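# Flip a two-colored block end over end and replace it

## Task

A wooden block lies on the table on one of its long narrow faces, with its black face on top, a green end and a yellow end. Lift it, rotate it end over end inside the hand, and set it back where it was with the black face underneath and the green end now where the yellow end had been. It counts as a failure if the arm (anything above the hand) touches the block, or if anything other than the hand touches it while it is noticeably tilted or away from its spot. It also fails if the hand releases it with any part more than a few millimetres above the table, unless one end has already sat on the table briefly first, or if it slides more than a few millimetres in the grip while being lowered. The result only counts if it stays correct without the robot holding it, so release the block and pull the hand away at the end.

## Robot and tools

Robot: one six-joint arm carrying a five-fingered right hand. Joint ranges (rad): shoulder pan -3.142 to 3.142; shoulder lift, wrist 1, wrist 2, wrist 3 -6.283 to 6.283; elbow 0.000 to 3.142. Joint load limits (N m): 138 for shoulder pan, shoulder lift and elbow, 25.7 for each wrist joint, and a held object's weight adds to them. Reaching a load limit, or 150 N of outside force anywhere on the arm, hand or held object, stops the arm for 10 s, drops the rest of the call and makes the arm yield. The arm is stiff, so even a small overshoot into something firm can trigger this. A motor that gets hot gives a MOTOR HOT line at 70 °C; at 85 °C an OVER-TEMPERATURE FAULT brakes the arm until it cools, possibly for minutes.

Scene frame: origin on the table top under the arm base, +z up, +y to the left when facing along +x. Hand point: a spot fixed to the palm, 0.05 m in front of it, where index pad and thumb tip meet in a pinch. Its +z runs along the straightened fingers (fingertips 0.06-0.07 m beyond it), +y points out of the palm, +x goes across the palm toward index, middle, ring and little, away from the thumb. Across the palm the hand extends 0.08 m on the little-finger side; on the thumb side 0.02 m with the thumb turned in front of the palm, up to 0.09 m otherwise. A rigid bracket on the little-finger side of the wrist stands 0.03 m further out along +y and 0.11 m across; it can collide.

A row is 14 numbers, each within [-1, 1], in this order: dx, dy, dz, rx, ry, rz, little, ring, middle, index, thumb_bend, thumb_turn, force_limit, speed. The first six are an offset, not a pose: a displacement of the hand point expressed along its own axes, counted from the hand point pose printed in the latest result that shows it (before any such result in the scene, and for any later call within the same reply, from where the robot is when the action begins). 1.0 equals 0.6 m for dx, dy, dz and 180 degrees for rx, ry, rz, which together form a single rotation vector. All zeros therefore pulls the hand back to that reference pose rather than holding still. The next six are absolute finger targets: +1 straight/open, -1 curled shut; thumb_turn +1 places the thumb beside the palm, -1 in front facing the fingers. A pinch is roughly index -0.22, thumb_bend -0.75, thumb_turn -0.57. force_limit sets where a closing motor stops, rising linearly from about 0 N at -1 to 10 N at +1 at the fingertip (15 N for the two thumb motors); it never limits opening. speed runs linearly from near zero at -1 to full at +1 (full travel in 0.6 s). For gentle grips close at speed -0.9 or lower. Each step the commanded pose is clipped to within 100 mm and 16 degrees of the measured pose, and arm motion trails commands by about 0.17 s.

Tools:
- execute_actions {actions, pictures}: actions holds at most one item. [] just reports the state. {"rows": [[14 numbers], ...], "steps": n} runs up to 15 control steps of 1/30 s, one row per step, the last row repeated if rows run out (default 15). {"steps": n} without rows waits up to 300 steps counted from the previous result. pictures true/false chooses whether images come back.
- move {target, speed, stop_force}: target is one 14-number row as above; the hand point travels a straight path toward it lasting 0.5-10 s (cut off at 10 s), turning the short way. speed is path top speed in m/s, 0.002 to 0.5, default 0.25; rotation up to twice that in rad/s. The path ignores obstacles, and the real hand lags or overshoots, especially with the arm nearly straight. stop_force (9-40 N, optional, not allowed in the first 0.2 s) ends the path when the wrist sensor feels that much added resistance along the line to the target for two steps; the hand then backs up two steps and holds. Peaks can still exceed it, so approach very slowly; it is unreliable on rotating moves, and should be omitted when moving away from a surface. The result adds a move: line: done, contact, held, off_target, moving or fault, plus limits (paced = clipped, held = some steps blocked) and distance to target.
- wait {seconds}: 0 to 10, nothing new sent.
- zoom_image {camera, region}: region [x0, y0, x1, y1] in pixels, at most 504 by 504, from cam_head_left, cam_head_right, cam_high, cam_low or cam_wrist (all 504x504; cam_wrist is fisheye). Calibration lines give K, distortion and T_world_to_cam.
- show_instructions: shows the reference image pages.
- finished_scene {scene}: ends scene 1 or 2 and grades it; irreversible.

Results: end_effector_position (m), end_effector_quat_wxyz and velocities in the scene frame; printed position can be off at long reach. Hand target shows where the controller is now driving. HELD marks steps where the clearance check withheld a command; pose unreachable means it altered one. hand_measured, hand_stopped_by (moving, target, force, stalled, fault) and hand_load_n list six values in motor order; a lost grip shows as loads near 0. Wrist force and torque are along the hand axes, noisy (offset up to about 4 N), saturating near 50 N.

Gripping: turn the thumb in front of the palm before arriving; a full wrap fits objects 0.035-0.08 m across, resting against the palm on the wrist side of the hand point. A motor moves only when its target changes by at least 0.01, then locks; repeat the same numbers to keep a grip; to squeeze more, raise force_limit and send a more closed target; to loosen, send one more open than measured.

Avoid: knocking anything off the table, dropping or slipping the block, fast contacts, pressing past contact, and letting the arm or bracket touch the block.

Each tool is called after "Request:" by a JSON object that holds its "name" and its "arguments".

## Session

Request:
{"name": "execute_actions", "arguments": {"actions": []}}

Scene clock: 0.00 s of 6000.00 s.
end_effector_position=(+0.2223, +0.0428, +0.2988) hand_measured=(+1.000, +1.000, +1.000, +1.000, +1.000, +1.000) hand_load_n=(+0.0, +0.0, +0.0, +0.0, +0.0, +0.0) hand_stopped_by=(target, target, target, target, target, target) hand_force_limit=0.00 hand_speed=-0.80 end_effector_quat_wxyz=(+0.064, +0.768, +0.635, -0.049) end_effector_velocity=(-0.000, +0.001, -0.000) end_effector_angular_velocity=(+0.002, +0.002, -0.000)
Joint positions: [ 0.804 -1.476  2.15   1.106  2.033  0.863]
Joint velocities: [ 0.     0.001 -0.    -0.    -0.002  0.001]
Wrist force (N, on the end effector, along its own x y z axes, offset not removed): no reading
Wrist torque (N m, same axes, about the end effector's origin, offset not removed): no reading
Hand target: +0.222, +0.043, +0.299; +0.064, +0.768, +0.635, -0.049
camera_calibration (this result's frames):
cam_wrist: T_world_to_cam=[[0.965508, -0.257107, 0.0411071, -0.219857], [-0.226948, -0.753622, 0.616887, -0.0957977], [-0.127627, -0.604938, -0.785978, 0.418121], [0, 0, 0, 1]] pos_world=[0.243896, 0.124215, 0.396768]

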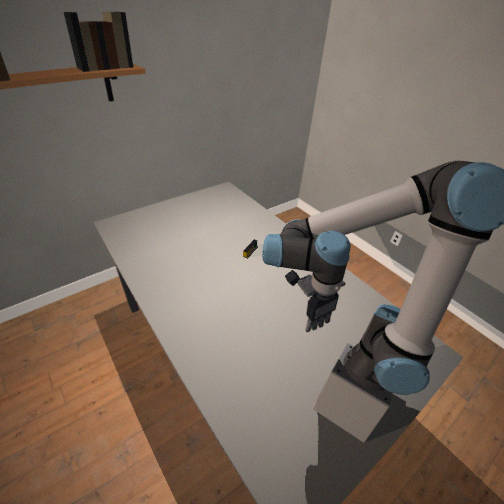

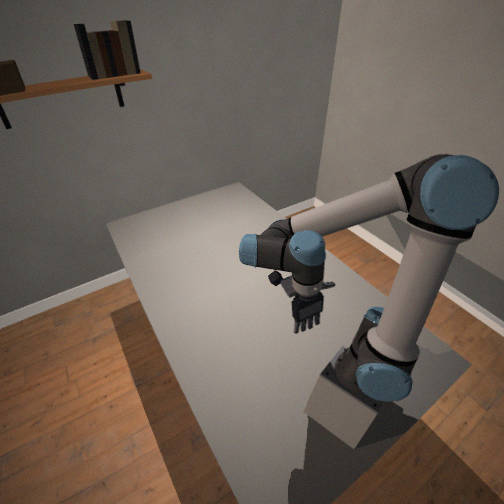

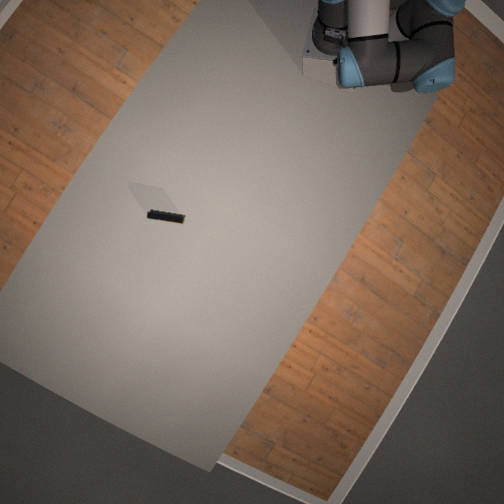

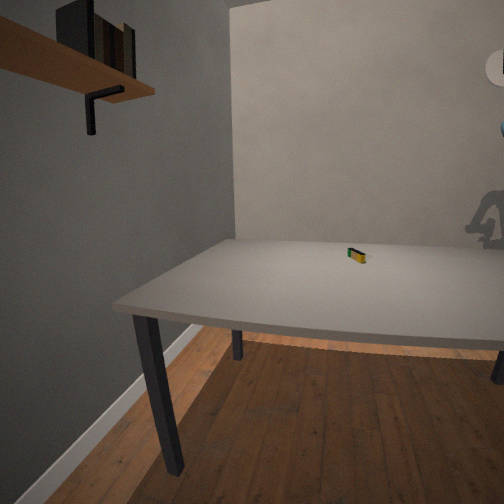

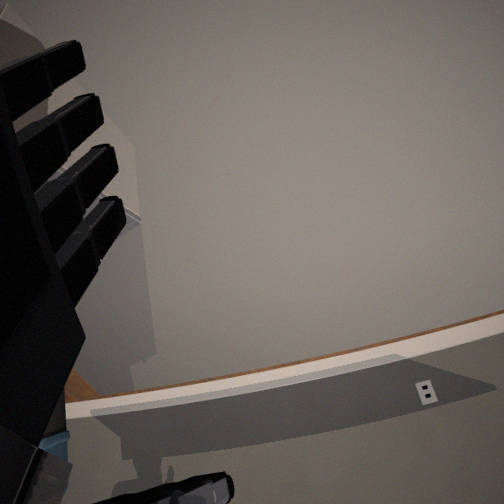

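Request:
{"name": "zoom_image", "arguments": {"camera": "cam_high", "region": [135,185,195,245]}}

Request:
{"name": "zoom_image", "arguments": {"camera": "cam_low", "region": [335,230,385,280]}}

Request:
{"name": "zoom_image", "arguments": {"camera": "cam_head_left", "region": [225,225,275,275]}}

Region (135, 185, 195, 245) of cam_high's 504x504 image, scaled by 8.400, with more detail than that image has.

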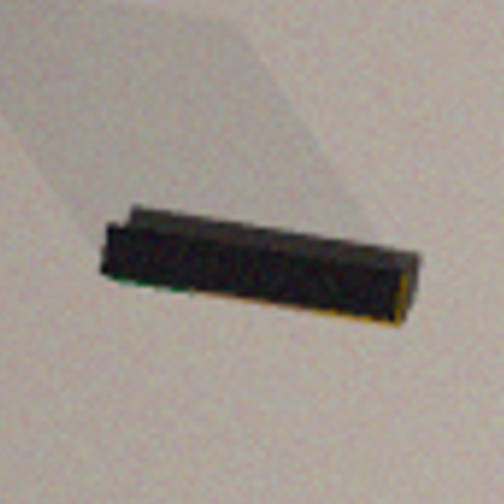

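Region (335, 230, 385, 280) of cam_low's 504x504 image, scaled by 10.080, with more detail than that image has.

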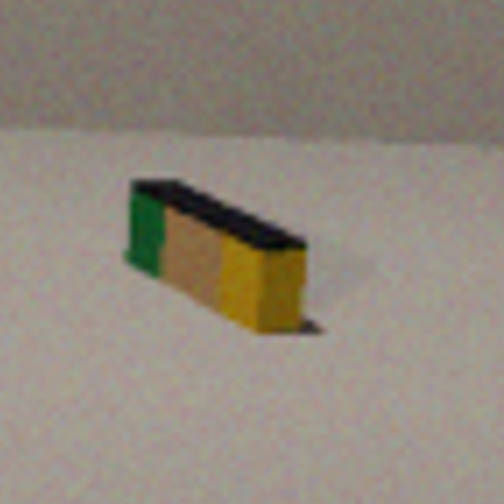

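Region (225, 225, 275, 275) of cam_head_left's 504x504 image, scaled by 10.080, with more detail than that image has.

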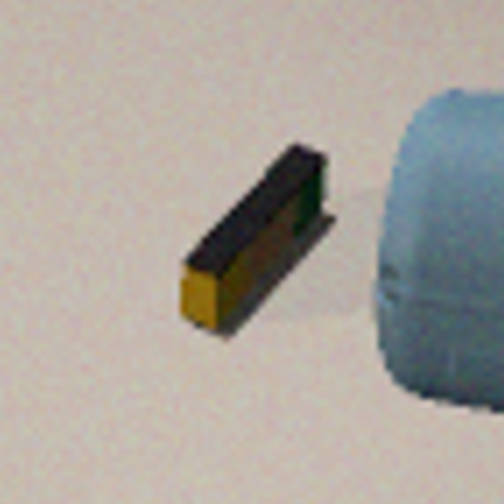

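Request:
{"name": "move", "arguments": {"target": [-0.0929,0.9931,0.4123,0.2045,0.4633,0.7033,1,1,1,0.22,-0.33,-0.66,0.3,-0.3], "speed": 0.45}}

Scene clock: 108.03 s of 6000.00 s.
end_effector_position=(+0.7992, -0.1602, +0.0857) hand_measured=(+1.000, +1.000, +1.000, +0.220, -0.330, -0.660) hand_load_n=(+0.0, +0.0, +0.0, +0.0, +0.0, +0.0) hand_stopped_by=(target, target, target, target, target, target) hand_force_limit=0.30 hand_speed=-0.30 end_effector_quat_wxyz=(-0.458, +0.704, -0.455, +0.295) end_effector_velocity=(+0.001, +0.000, +0.000) end_effector_angular_velocity=(+0.001, -0.002, -0.007)
Joint positions: [-0.356 -0.762  1.056  0.293  0.852  2.347]
Joint velocities: [ 0.001 -0.002  0.005 -0.012  0.004  0.01 ]
Wrist force (N, on the end effector, along its own x y z axes, offset not removed): [-0.7 -0.2 1.7]
Wrist torque (N m, same axes, about the end effector's origin, offset not removed): [-0.12 0.17 0.04]
Hand target: +0.799, -0.160, +0.086; -0.458, +0.704, -0.455, +0.295
Off the commanded pose: 0.001 m, 0 deg.
After step 90, 101.37 s passed at rest.
move: done
camera_calibration (this result's frames):
cam_wrist: T_world_to_cam=[[-0.393953, -0.0963433, -0.914067, 0.373838], [-0.743782, 0.61768, 0.255458, 0.677326], [0.53999, 0.780506, -0.314995, -0.150501], [0, 0, 0, 1]] pos_world=[0.732326, -0.264887, 0.121277]

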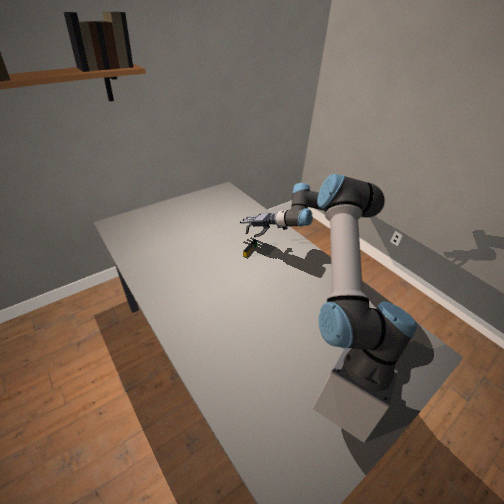

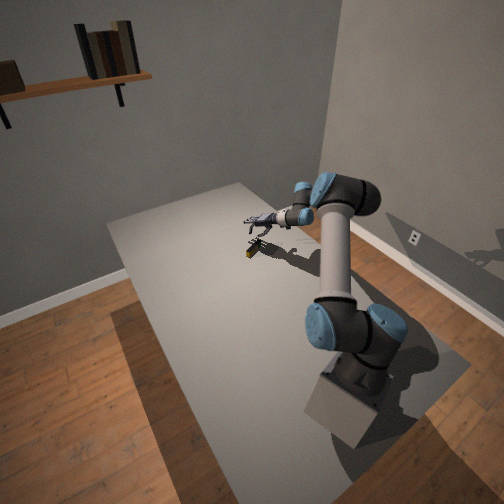

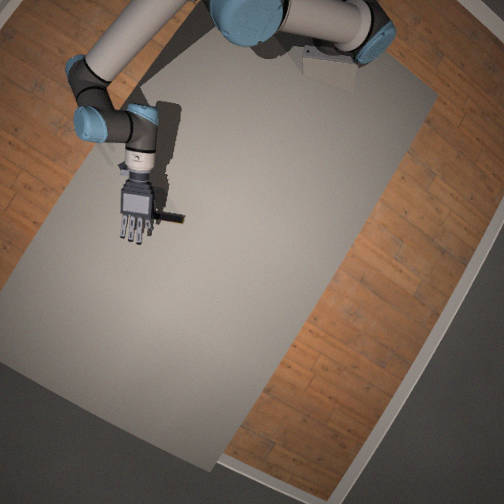

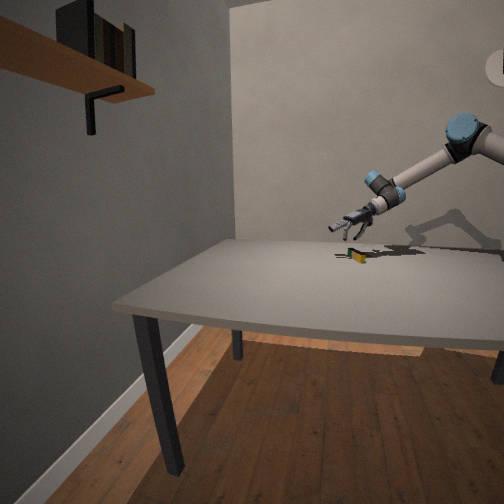

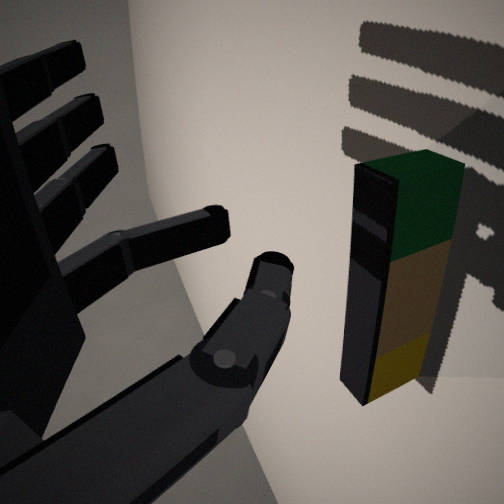

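Request:
{"name": "zoom_image", "arguments": {"camera": "cam_wrist", "region": [345,130,475,260]}}

Request:
{"name": "zoom_image", "arguments": {"camera": "cam_wrist", "region": [325,300,455,430]}}

Request:
{"name": "zoom_image", "arguments": {"camera": "cam_wrist", "region": [180,190,320,390]}}

Region (345, 130, 475, 260) of cam_wrist's 504x504 image, scaled by 3.877, with more detail than that image has.

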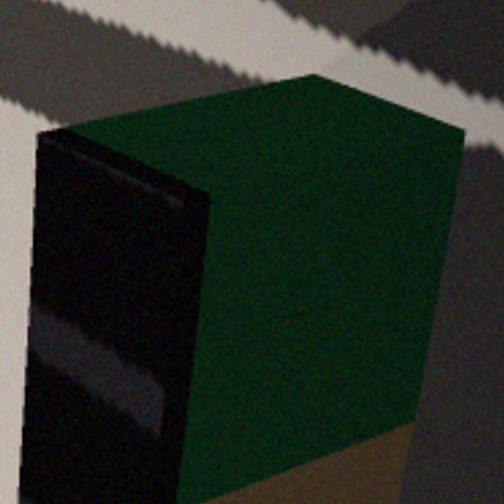

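Region (325, 300, 455, 430) of cam_wrist's 504x504 image, scaled by 3.877, with more detail than that image has.

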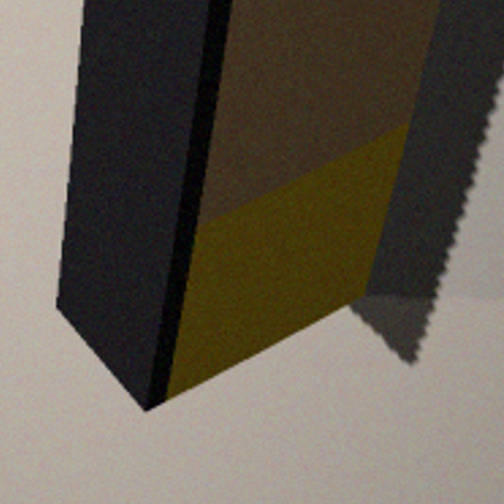

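Region (180, 190, 320, 390) of cam_wrist's 504x504 image, scaled by 2.520, with more detail than that image has; it fills the left 353 columns of this view, and the rest is white.

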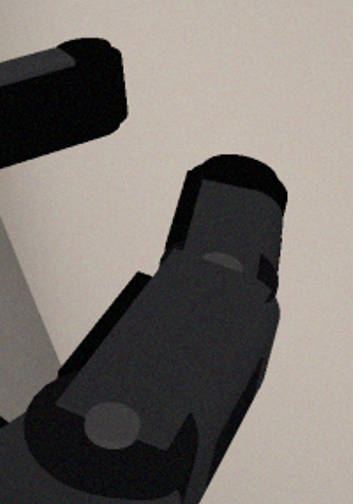

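Request:
{"name": "move", "arguments": {"target": [0.00105,0.05128,-0.00173,0,0.0017,0.0007,1,1,1,0.27,-0.33,-0.66,0.3,-0.3], "speed": 0.08}}

Request:
{"name": "zoom_image", "arguments": {"camera": "cam_wrist", "region": [270,140,420,290]}}

Request:
{"name": "zoom_image", "arguments": {"camera": "cam_wrist", "region": [250,310,400,460]}}

Scene clock: 188.70 s of 6000.00 s.
end_effector_position=(+0.7873, -0.1663, +0.0581) hand_measured=(+1.000, +1.000, +1.000, +0.270, -0.330, -0.660) hand_load_n=(+0.0, +0.0, +0.0, +0.0, +0.0, +0.0) hand_stopped_by=(target, target, target, target, target, target) hand_force_limit=0.30 hand_speed=-0.30 end_effector_quat_wxyz=(-0.457, +0.703, -0.457, +0.297) end_effector_velocity=(-0.001, -0.001, -0.002) end_effector_angular_velocity=(-0.002, +0.001, -0.003)
Joint positions: [-0.383 -0.75   1.104  0.242  0.833  2.332]
Joint velocities: [-0.002  0.001  0.003 -0.004  0.002 -0.001]
Wrist force (N, on the end effector, along its own x y z axes, offset not removed): [-0.9 0.5 0.1]
Wrist torque (N m, same axes, about the end effector's origin, offset not removed): [-0.04 -0.05 0.00]
Hand target: +0.787, -0.166, +0.058; -0.457, +0.703, -0.457, +0.297
Off the commanded pose: 0.000 m, 0 deg.
After step 90, 76.83 s passed at rest.
move: done
camera_calibration (this result's frames):
cam_wrist: T_world_to_cam=[[-0.394427, -0.0942137, -0.914085, 0.344088], [-0.74024, 0.621983, 0.255306, 0.677179], [0.544492, 0.777342, -0.315068, -0.152025], [0, 0, 0, 1]] pos_world=[0.71977, -0.270601, 0.0937396]

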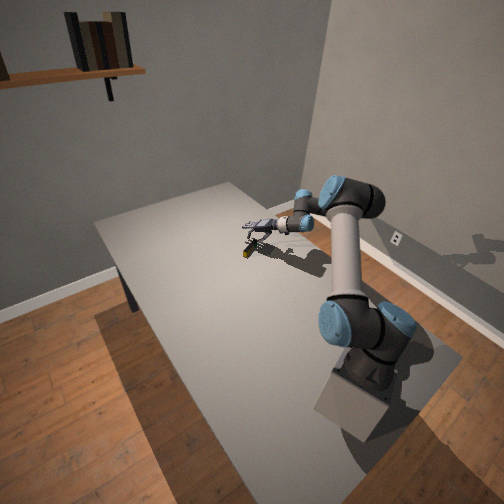

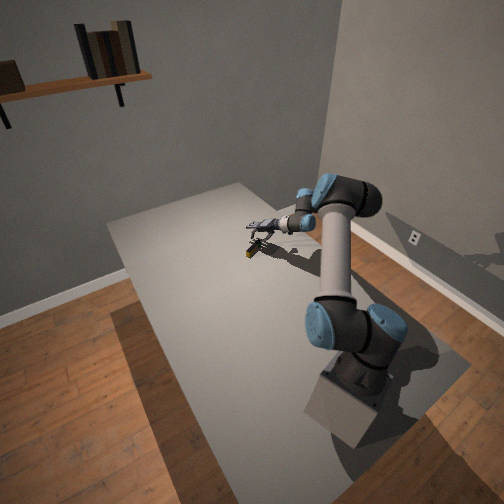

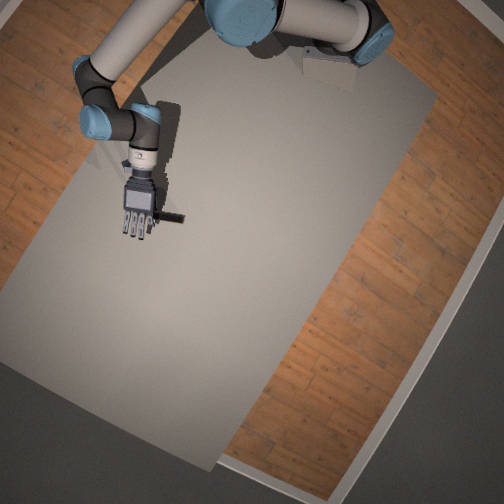

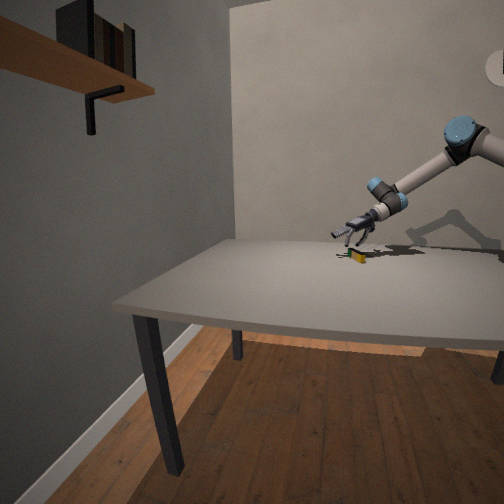

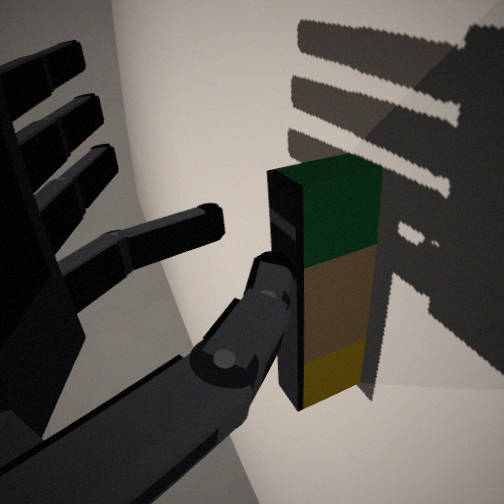

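Region (270, 140, 420, 290) of cam_wrist's 504x504 image, scaled by 3.360, with more detail than that image has.

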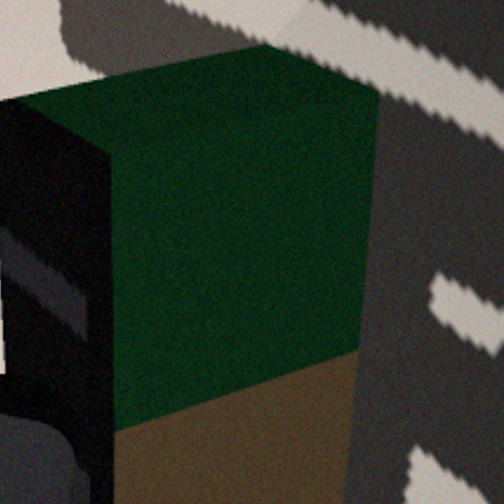

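Region (250, 310, 400, 460) of cam_wrist's 504x504 image, scaled by 3.360, with more detail than that image has.

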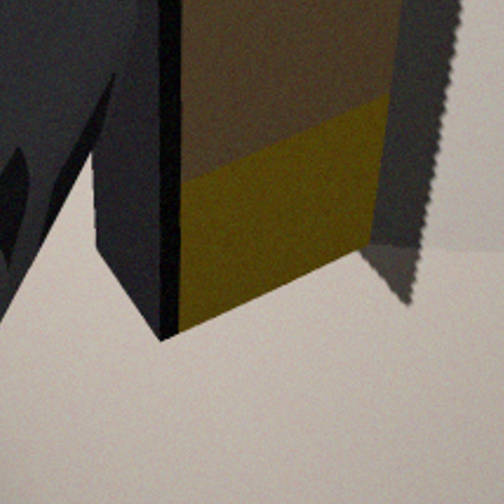

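Request:
{"name": "move", "arguments": {"target": [0,0.05185,0.02122,0,0,0,1,1,1,0.27,-0.33,-0.66,0.3,-0.3], "speed": 0.05}}

Request:
{"name": "zoom_image", "arguments": {"camera": "cam_wrist", "region": [160,150,330,320]}}

Scene clock: 212.70 s of 6000.00 s.
end_effector_position=(+0.7864, -0.1668, +0.0246) hand_measured=(+1.000, +1.000, +1.000, +0.270, -0.330, -0.660) hand_load_n=(+0.0, +0.0, +0.0, +0.0, +0.0, +0.0) hand_stopped_by=(target, target, target, target, target, target) hand_force_limit=0.30 hand_speed=-0.30 end_effector_quat_wxyz=(-0.457, +0.703, -0.457, +0.297) end_effector_velocity=(-0.000, +0.000, -0.002) end_effector_angular_velocity=(-0.000, +0.000, +0.001)
Joint positions: [-0.396 -0.701  1.1    0.204  0.823  2.323]
Joint velocities: [-0.001  0.003 -0.001 -0.001 -0.001 -0.002]
Wrist force (N, on the end effector, along its own x y z axes, offset not removed): [2.0 -0.3 2.4]
Wrist torque (N m, same axes, about the end effector's origin, offset not removed): [-0.23 -0.30 0.25]
Hand target: +0.786, -0.167, +0.025; -0.457, +0.703, -0.457, +0.297
Off the commanded pose: 0.000 m, 0 deg.
After step 90, 19.97 s passed at rest.
move: done
camera_calibration (this result's frames):
cam_wrist: T_world_to_cam=[[-0.394411, -0.0942132, -0.914092, 0.313063], [-0.740238, 0.621993, 0.25529, 0.685307], [0.544507, 0.777335, -0.315061, -0.161745], [0, 0, 0, 1]] pos_world=[0.718837, -0.271032, 0.0602571]

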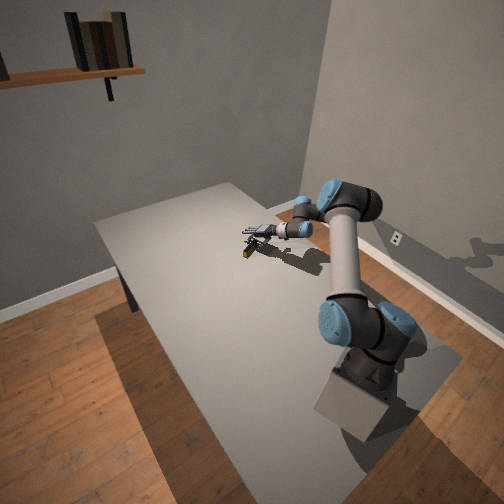

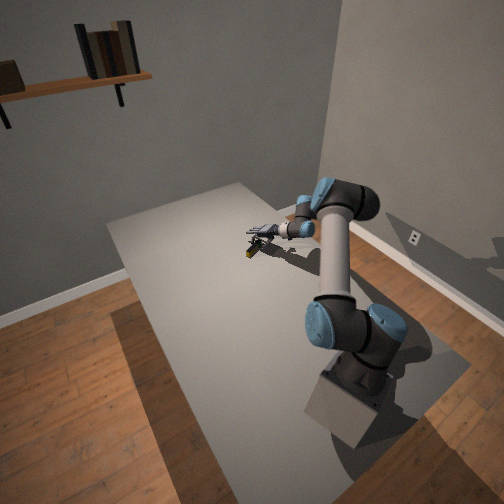

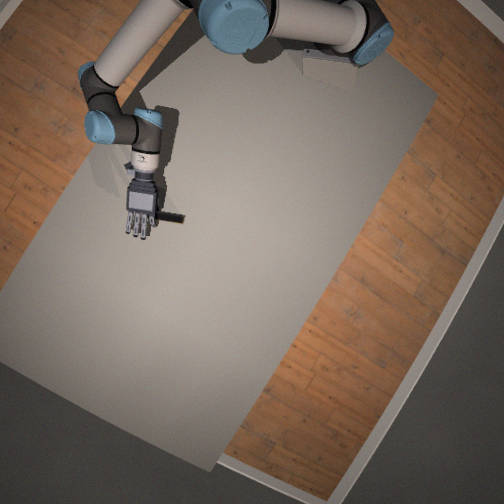

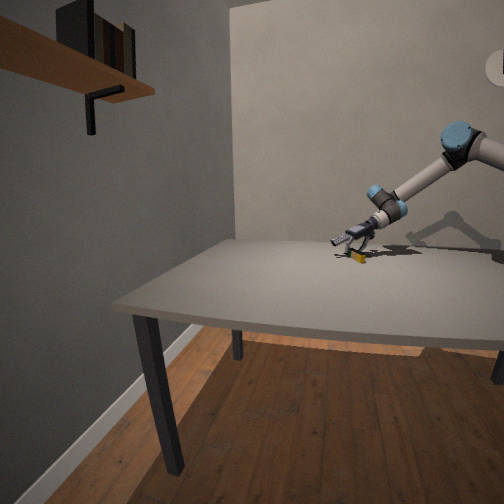

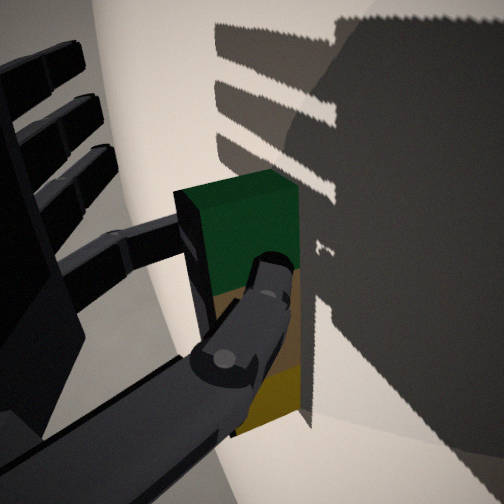

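Region (160, 150, 330, 320) of cam_wrist's 504x504 image, scaled by 2.965, with more detail than that image has.

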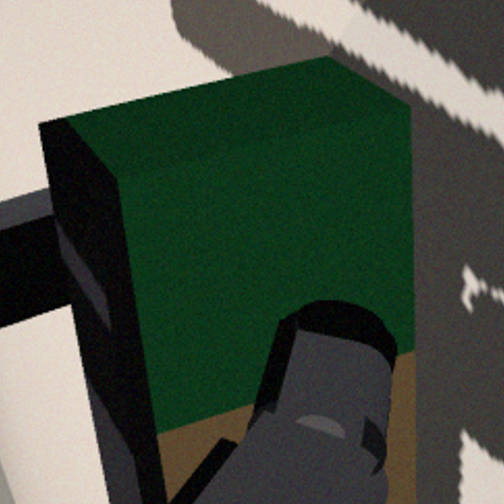

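Request:
{"name": "move", "arguments": {"target": [0,-0.00445,0.00385,0,0,0,1,1,1,0.04,-0.33,-0.66,0.3,-0.75], "speed": 0.01}}

Request:
{"name": "move", "arguments": {"target": [0,0,0,0,0,0,1,1,1,-0.25,-0.33,-0.66,0.8,-0.95], "speed": 0.01}}

Request:
{"name": "zoom_image", "arguments": {"camera": "cam_wrist", "region": [160,150,330,320]}}

Scene clock: 227.87 s of 6000.00 s.
end_effector_position=(+0.7893, -0.1655, +0.0261) hand_measured=(+1.000, +1.000, +1.000, +0.040, -0.330, -0.660) hand_load_n=(+0.0, +0.0, +0.0, +0.0, +0.0, +0.0) hand_stopped_by=(target, target, target, target, target, target) hand_force_limit=0.30 hand_speed=-0.75 end_effector_quat_wxyz=(-0.457, +0.703, -0.457, +0.297) end_effector_velocity=(+0.000, -0.000, +0.000) end_effector_angular_velocity=(-0.001, -0.000, -0.001)
Joint positions: [-0.391 -0.698  1.091  0.208  0.826  2.326]
Joint velocities: [ 0.    -0.001 -0.    -0.     0.001 -0.   ]
Wrist force (N, on the end effector, along its own x y z axes, offset not removed): [1.1 0.6 1.5]
Wrist torque (N m, same axes, about the end effector's origin, offset not removed): [-0.03 -0.26 0.24]
Hand target: +0.789, -0.165, +0.026; -0.457, +0.703, -0.457, +0.297
Off the commanded pose: 0.000 m, 0 deg.
After step 90, 11.33 s passed at rest.
move: done
camera_calibration (this result's frames):
cam_wrist: T_world_to_cam=[[-0.394416, -0.0942133, -0.91409, 0.315695], [-0.740235, 0.621995, 0.255293, 0.686271], [0.544507, 0.777333, -0.315065, -0.163862], [0, 0, 0, 1]] pos_world=[0.721741, -0.269739, 0.0617463]

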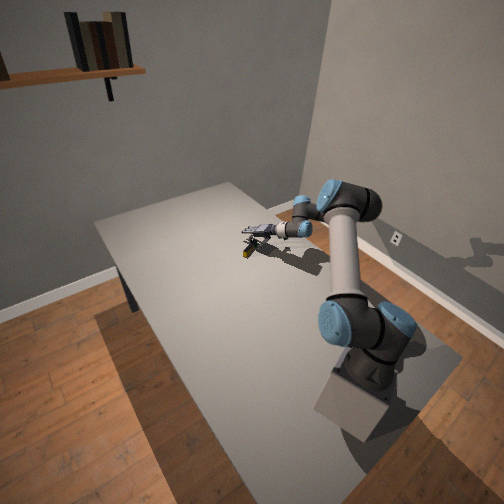

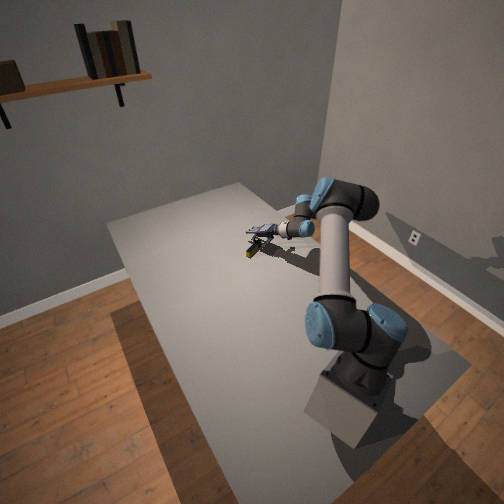

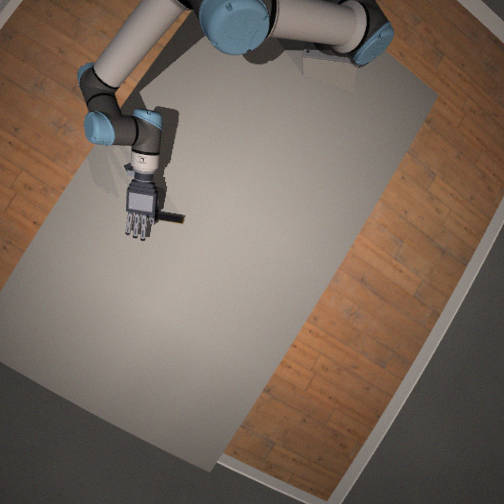

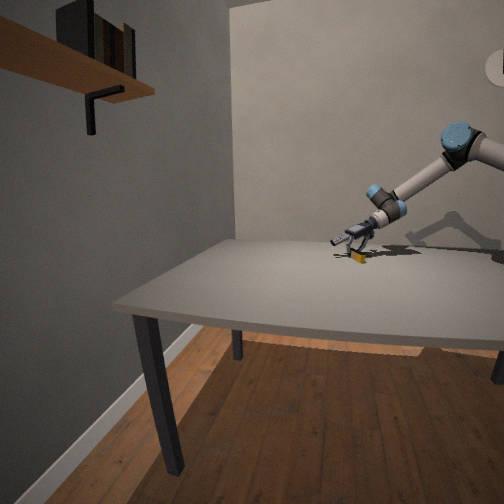

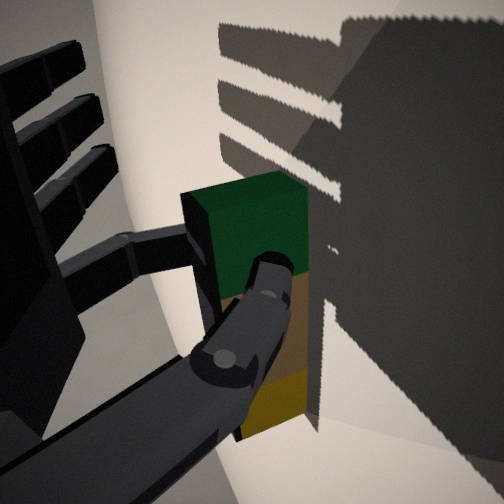

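Scene clock: 229.03 s of 6000.00 s.
end_effector_position=(+0.7893, -0.1655, +0.0261) hand_measured=(+1.000, +1.000, +1.000, -0.036, -0.328, -0.660) hand_load_n=(+0.0, +0.0, +0.0, +9.0, +3.5, -0.5) hand_stopped_by=(target, target, target, force, target, target) hand_force_limit=0.80 hand_speed=-0.95 end_effector_quat_wxyz=(-0.457, +0.703, -0.457, +0.297) end_effector_velocity=(-0.000, -0.000, -0.000) end_effector_angular_velocity=(+0.001, +0.001, -0.000)
Joint positions: [-0.391 -0.698  1.091  0.208  0.826  2.326]
Joint velocities: [-0.     0.001 -0.     0.    -0.     0.001]
Wrist force (N, on the end effector, along its own x y z axes, offset not removed): [1.5 -2.8 0.2]
Wrist torque (N m, same axes, about the end effector's origin, offset not removed): [0.07 -0.23 0.18]
Hand target: +0.789, -0.165, +0.026; -0.457, +0.703, -0.457, +0.297
Off the commanded pose: 0.000 m, 0 deg.
move: done
camera_calibration (this result's frames):
cam_wrist: T_world_to_cam=[[-0.394416, -0.0942138, -0.91409, 0.315701], [-0.740236, 0.621993, 0.255293, 0.686274], [0.544506, 0.777334, -0.315065, -0.163865], [0, 0, 0, 1]] pos_world=[0.721748, -0.269736, 0.06175]

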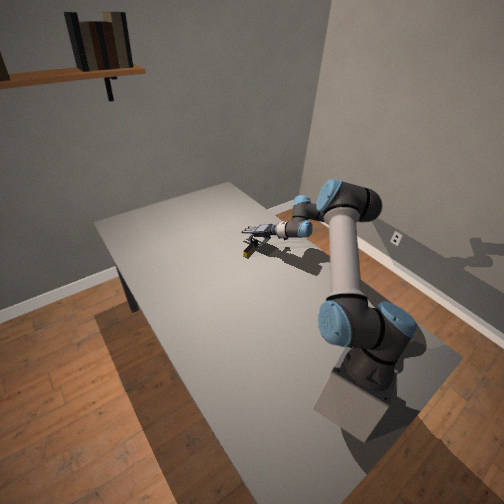

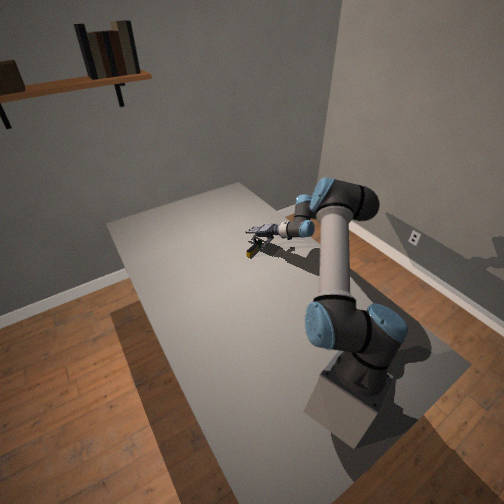

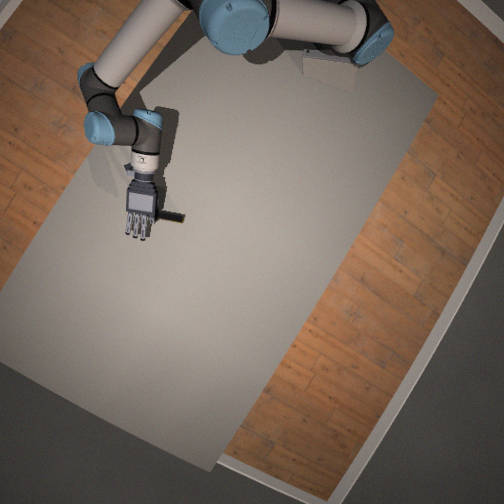

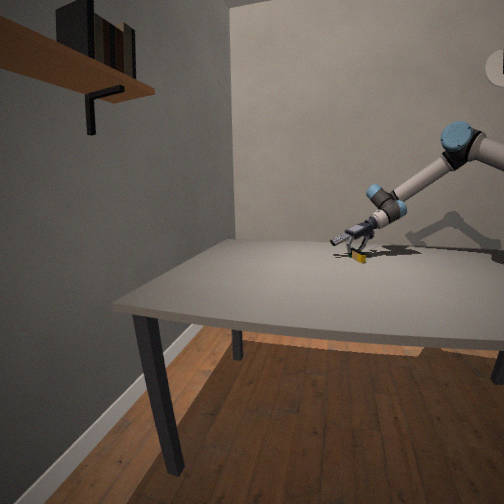

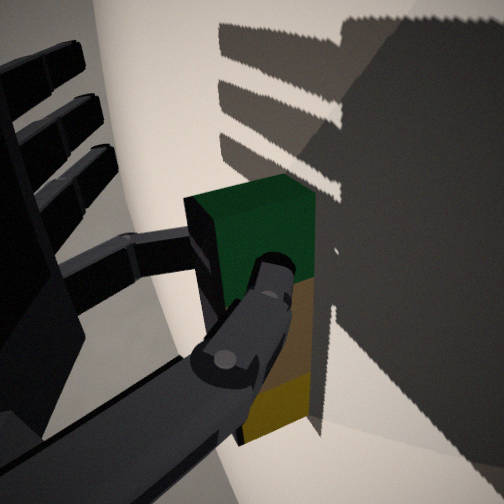

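Region (160, 150, 330, 320) of cam_wrist's 504x504 image, scaled by 2.965, with more detail than that image has.

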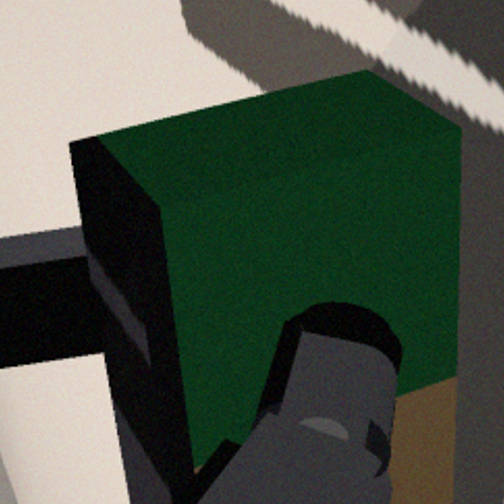

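Request:
{"name": "move", "arguments": {"target": [0,-0.0076,-0.0034,0,-0.0034,0.0076,1,1,1,-0.25,-0.33,-0.66,0.8,-0.95], "speed": 0.012}}

Scene clock: 243.87 s of 6000.00 s.
end_effector_position=(+0.7893, -0.1655, +0.0311) hand_measured=(+1.000, +1.000, +1.000, -0.036, -0.328, -0.660) hand_load_n=(+0.0, +0.0, +0.0, +8.0, +5.0, -1.0) hand_stopped_by=(target, target, target, force, target, target) hand_force_limit=0.80 hand_speed=-0.95 end_effector_quat_wxyz=(-0.463, +0.699, -0.462, +0.287) end_effector_velocity=(+0.000, +0.000, +0.001) end_effector_angular_velocity=(+0.001, -0.000, +0.002)
Joint positions: [-0.393 -0.696  1.074  0.234  0.818  2.341]
Joint velocities: [ 0.    -0.    -0.003  0.004 -0.002 -0.001]
Wrist force (N, on the end effector, along its own x y z axes, offset not removed): [-2.6 -1.1 1.1]
Wrist torque (N m, same axes, about the end effector's origin, offset not removed): [-0.35 0.49 0.01]
Hand target: +0.789, -0.165, +0.031; -0.463, +0.699, -0.463, +0.287
Off the commanded pose: 0.000 m, 0 deg.
After step 90, 10.53 s passed at rest.
move: done
camera_calibration (this result's frames):
cam_wrist: T_world_to_cam=[[-0.404026, -0.0726548, -0.911857, 0.3313], [-0.737461, 0.615657, 0.277701, 0.681071], [0.541215, 0.784658, -0.302322, -0.158885], [0, 0, 0, 1]] pos_world=[0.722108, -0.270565, 0.0649302]

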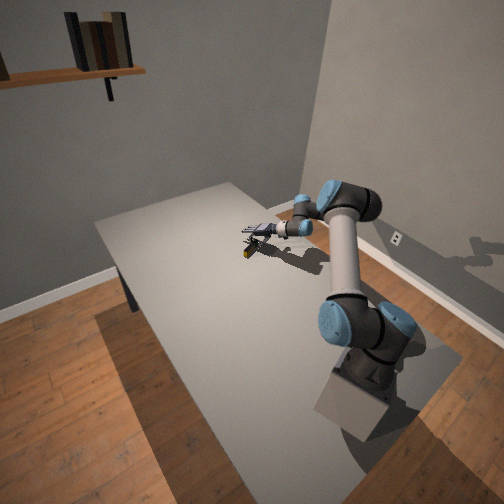

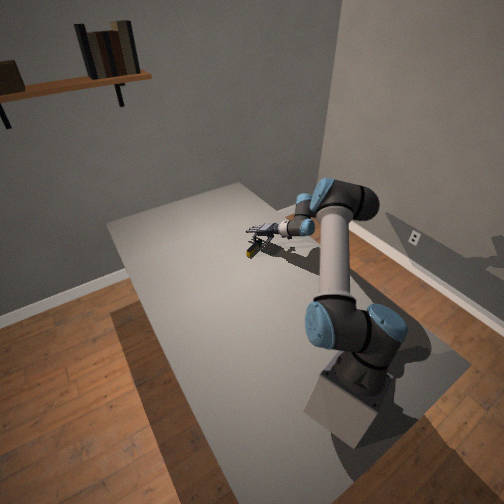

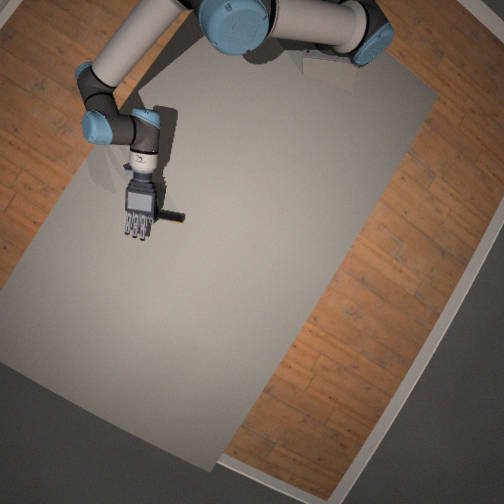

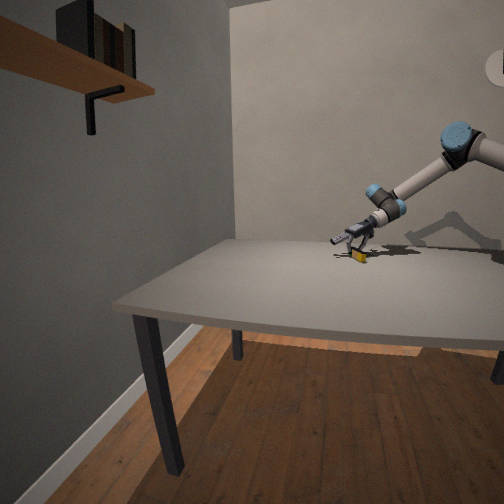

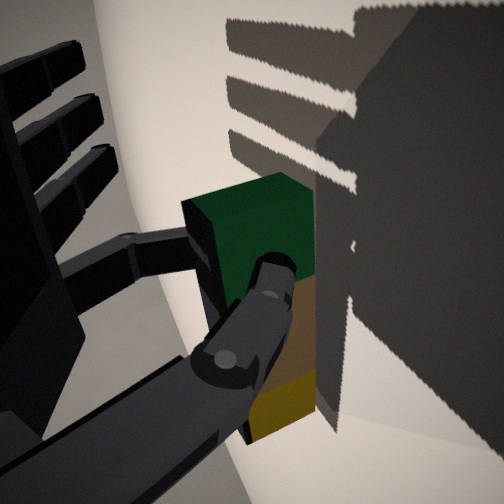

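Request:
{"name": "execute_actions", "arguments": {"actions": [{"rows": [[0,0,0,0,0,0,1,1,1,-0.27,-0.33,-0.66,0.9,-0.95]], "steps": 6}], "pictures": false}}

Request:
{"name": "move", "arguments": {"target": [-0.18578,-0.23347,-0.11485,0.00443,0.15226,0.06763,1,1,1,-0.27,-0.33,-0.66,0.9,-0.95], "speed": 0.15}}

Scene clock: 261.20 s of 6000.00 s.
end_effector_position=(+0.7893, -0.1655, +0.0311) hand_measured=(+1.000, +1.000, +1.000, -0.044, -0.326, -0.660) hand_load_n=(+0.0, +0.0, +0.0, +10.0, +6.5, -1.0) hand_stopped_by=(target, target, target, force, target, target) hand_force_limit=0.90 hand_speed=-0.95 end_effector_quat_wxyz=(-0.463, +0.699, -0.463, +0.287) end_effector_velocity=(+0.000, -0.001, -0.000) end_effector_angular_velocity=(-0.001, -0.001, -0.002)
Joint positions: [-0.393 -0.696  1.074  0.234  0.818  2.341]
Joint velocities: [-0.001 -0.     0.    -0.002  0.001  0.   ]
Wrist force (N, on the end effector, along its own x y z axes, offset not removed): [1.7 0.9 3.7]
Wrist torque (N m, same axes, about the end effector's origin, offset not removed): [-0.07 -0.39 0.13]
Hand target: +0.789, -0.165, +0.031; -0.463, +0.699, -0.462, +0.287
Off the commanded pose: 0.000 m, 0 deg.
Steps of this call (steps 1 to 90: nothing new was sent; then 14.13 s passed at rest; steps 91 to 96: all 6 steps of this action). Readings (end_effector_position | what the end effector reports):
91: (+0.7893, -0.1655, +0.0311) | hand_measured=(+1.000, +1.000, +1.000, -0.036, -0.328, -0.660) hand_load_n=(+0.0, +0.0, +0.0, +8.0, +5.0, -1.0) hand_stopped_by=(target, target, target, moving, target, target) hand_force_limit=0.90 hand_speed=-0.95
92: (+0.7893, -0.1655, +0.0311) | hand_measured=(+1.000, +1.000, +1.000, -0.036, -0.328, -0.660) hand_load_n=(+0.0, +0.0, +0.0, +8.0, +5.0, -1.0) hand_stopped_by=(target, target, target, moving, target, target) hand_force_limit=0.90 hand_speed=-0.95
94: (+0.7893, -0.1655, +0.0311) | hand_measured=(+1.000, +1.000, +1.000, -0.038, -0.328, -0.660) hand_load_n=(+0.0, +0.0, +0.0, +8.5, +5.5, -1.0) hand_stopped_by=(target, target, target, moving, target, target) hand_force_limit=0.90 hand_speed=-0.95
96: the state above

Scene clock: 263.63 s of 6000.00 s.
end_effector_position=(+0.7402, -0.0697, +0.1896) hand_measured=(+1.000, +1.000, +1.000, -0.042, -0.326, -0.660) hand_load_n=(+0.0, +0.0, +0.0, +9.5, +6.5, -1.0) hand_stopped_by=(target, target, target, force, target, target) hand_force_limit=0.90 hand_speed=-0.95 end_effector_quat_wxyz=(+0.373, -0.556, +0.627, -0.397) end_effector_velocity=(-0.000, +0.001, +0.000) end_effector_angular_velocity=(+0.001, +0.002, -0.006)
Joint positions: [-0.078 -1.177  1.637 -0.197  1.51   2.823]
Joint velocities: [ 0.004 -0.     0.    -0.     0.01   0.004]
Wrist force (N, on the end effector, along its own x y z axes, offset not removed): [-1.3 1.9 3.0]
Wrist torque (N m, same axes, about the end effector's origin, offset not removed): [0.04 0.10 -0.03]
Hand target: +0.740, -0.070, +0.190; +0.373, -0.556, +0.628, -0.398
Off the commanded pose: 0.001 m, 0 deg.
move: done
camera_calibration (this result's frames):
cam_wrist: T_world_to_cam=[[-0.386109, 0.138845, -0.911944, 0.464507], [-0.331632, 0.901616, 0.277683, 0.261476], [0.860779, 0.409646, -0.302077, -0.422249], [0, 0, 0, 1]] pos_world=[0.629527, -0.127274, 0.223445]

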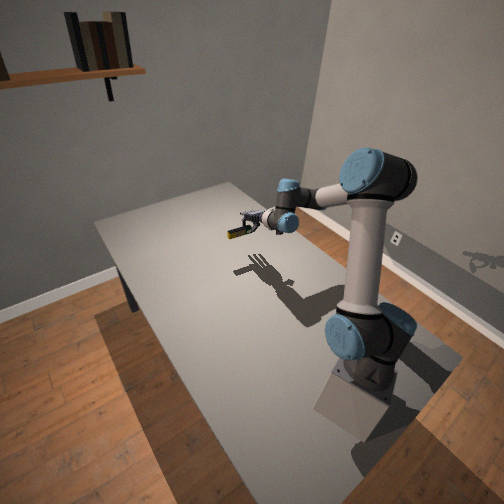

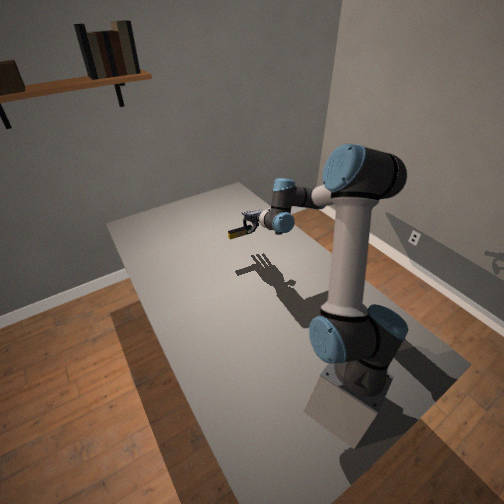

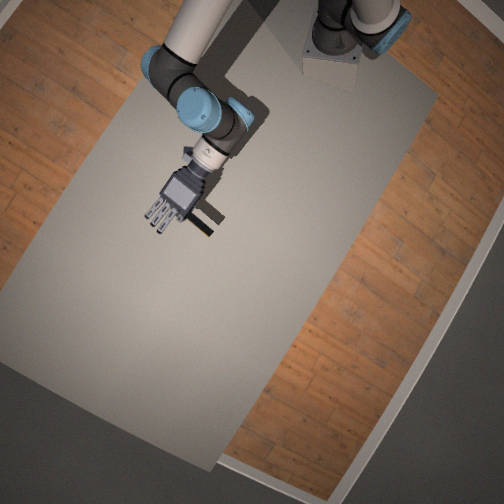

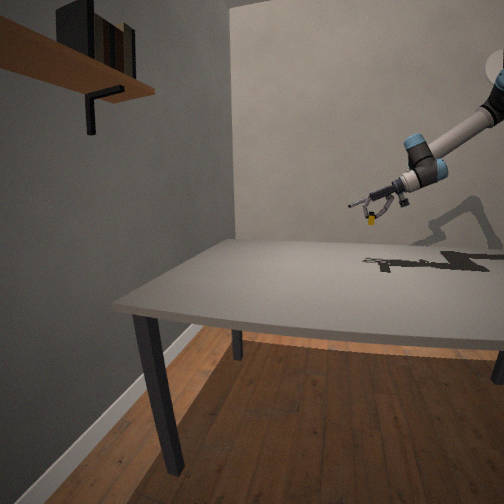

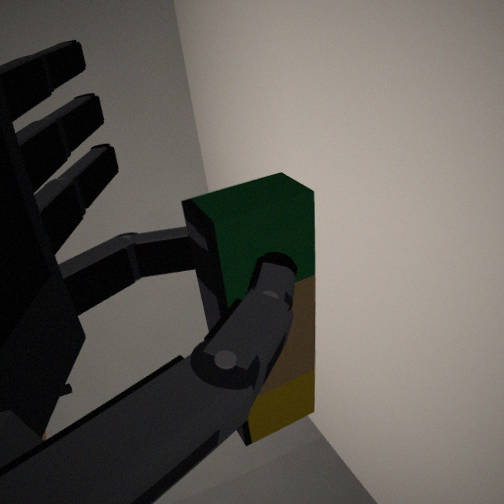

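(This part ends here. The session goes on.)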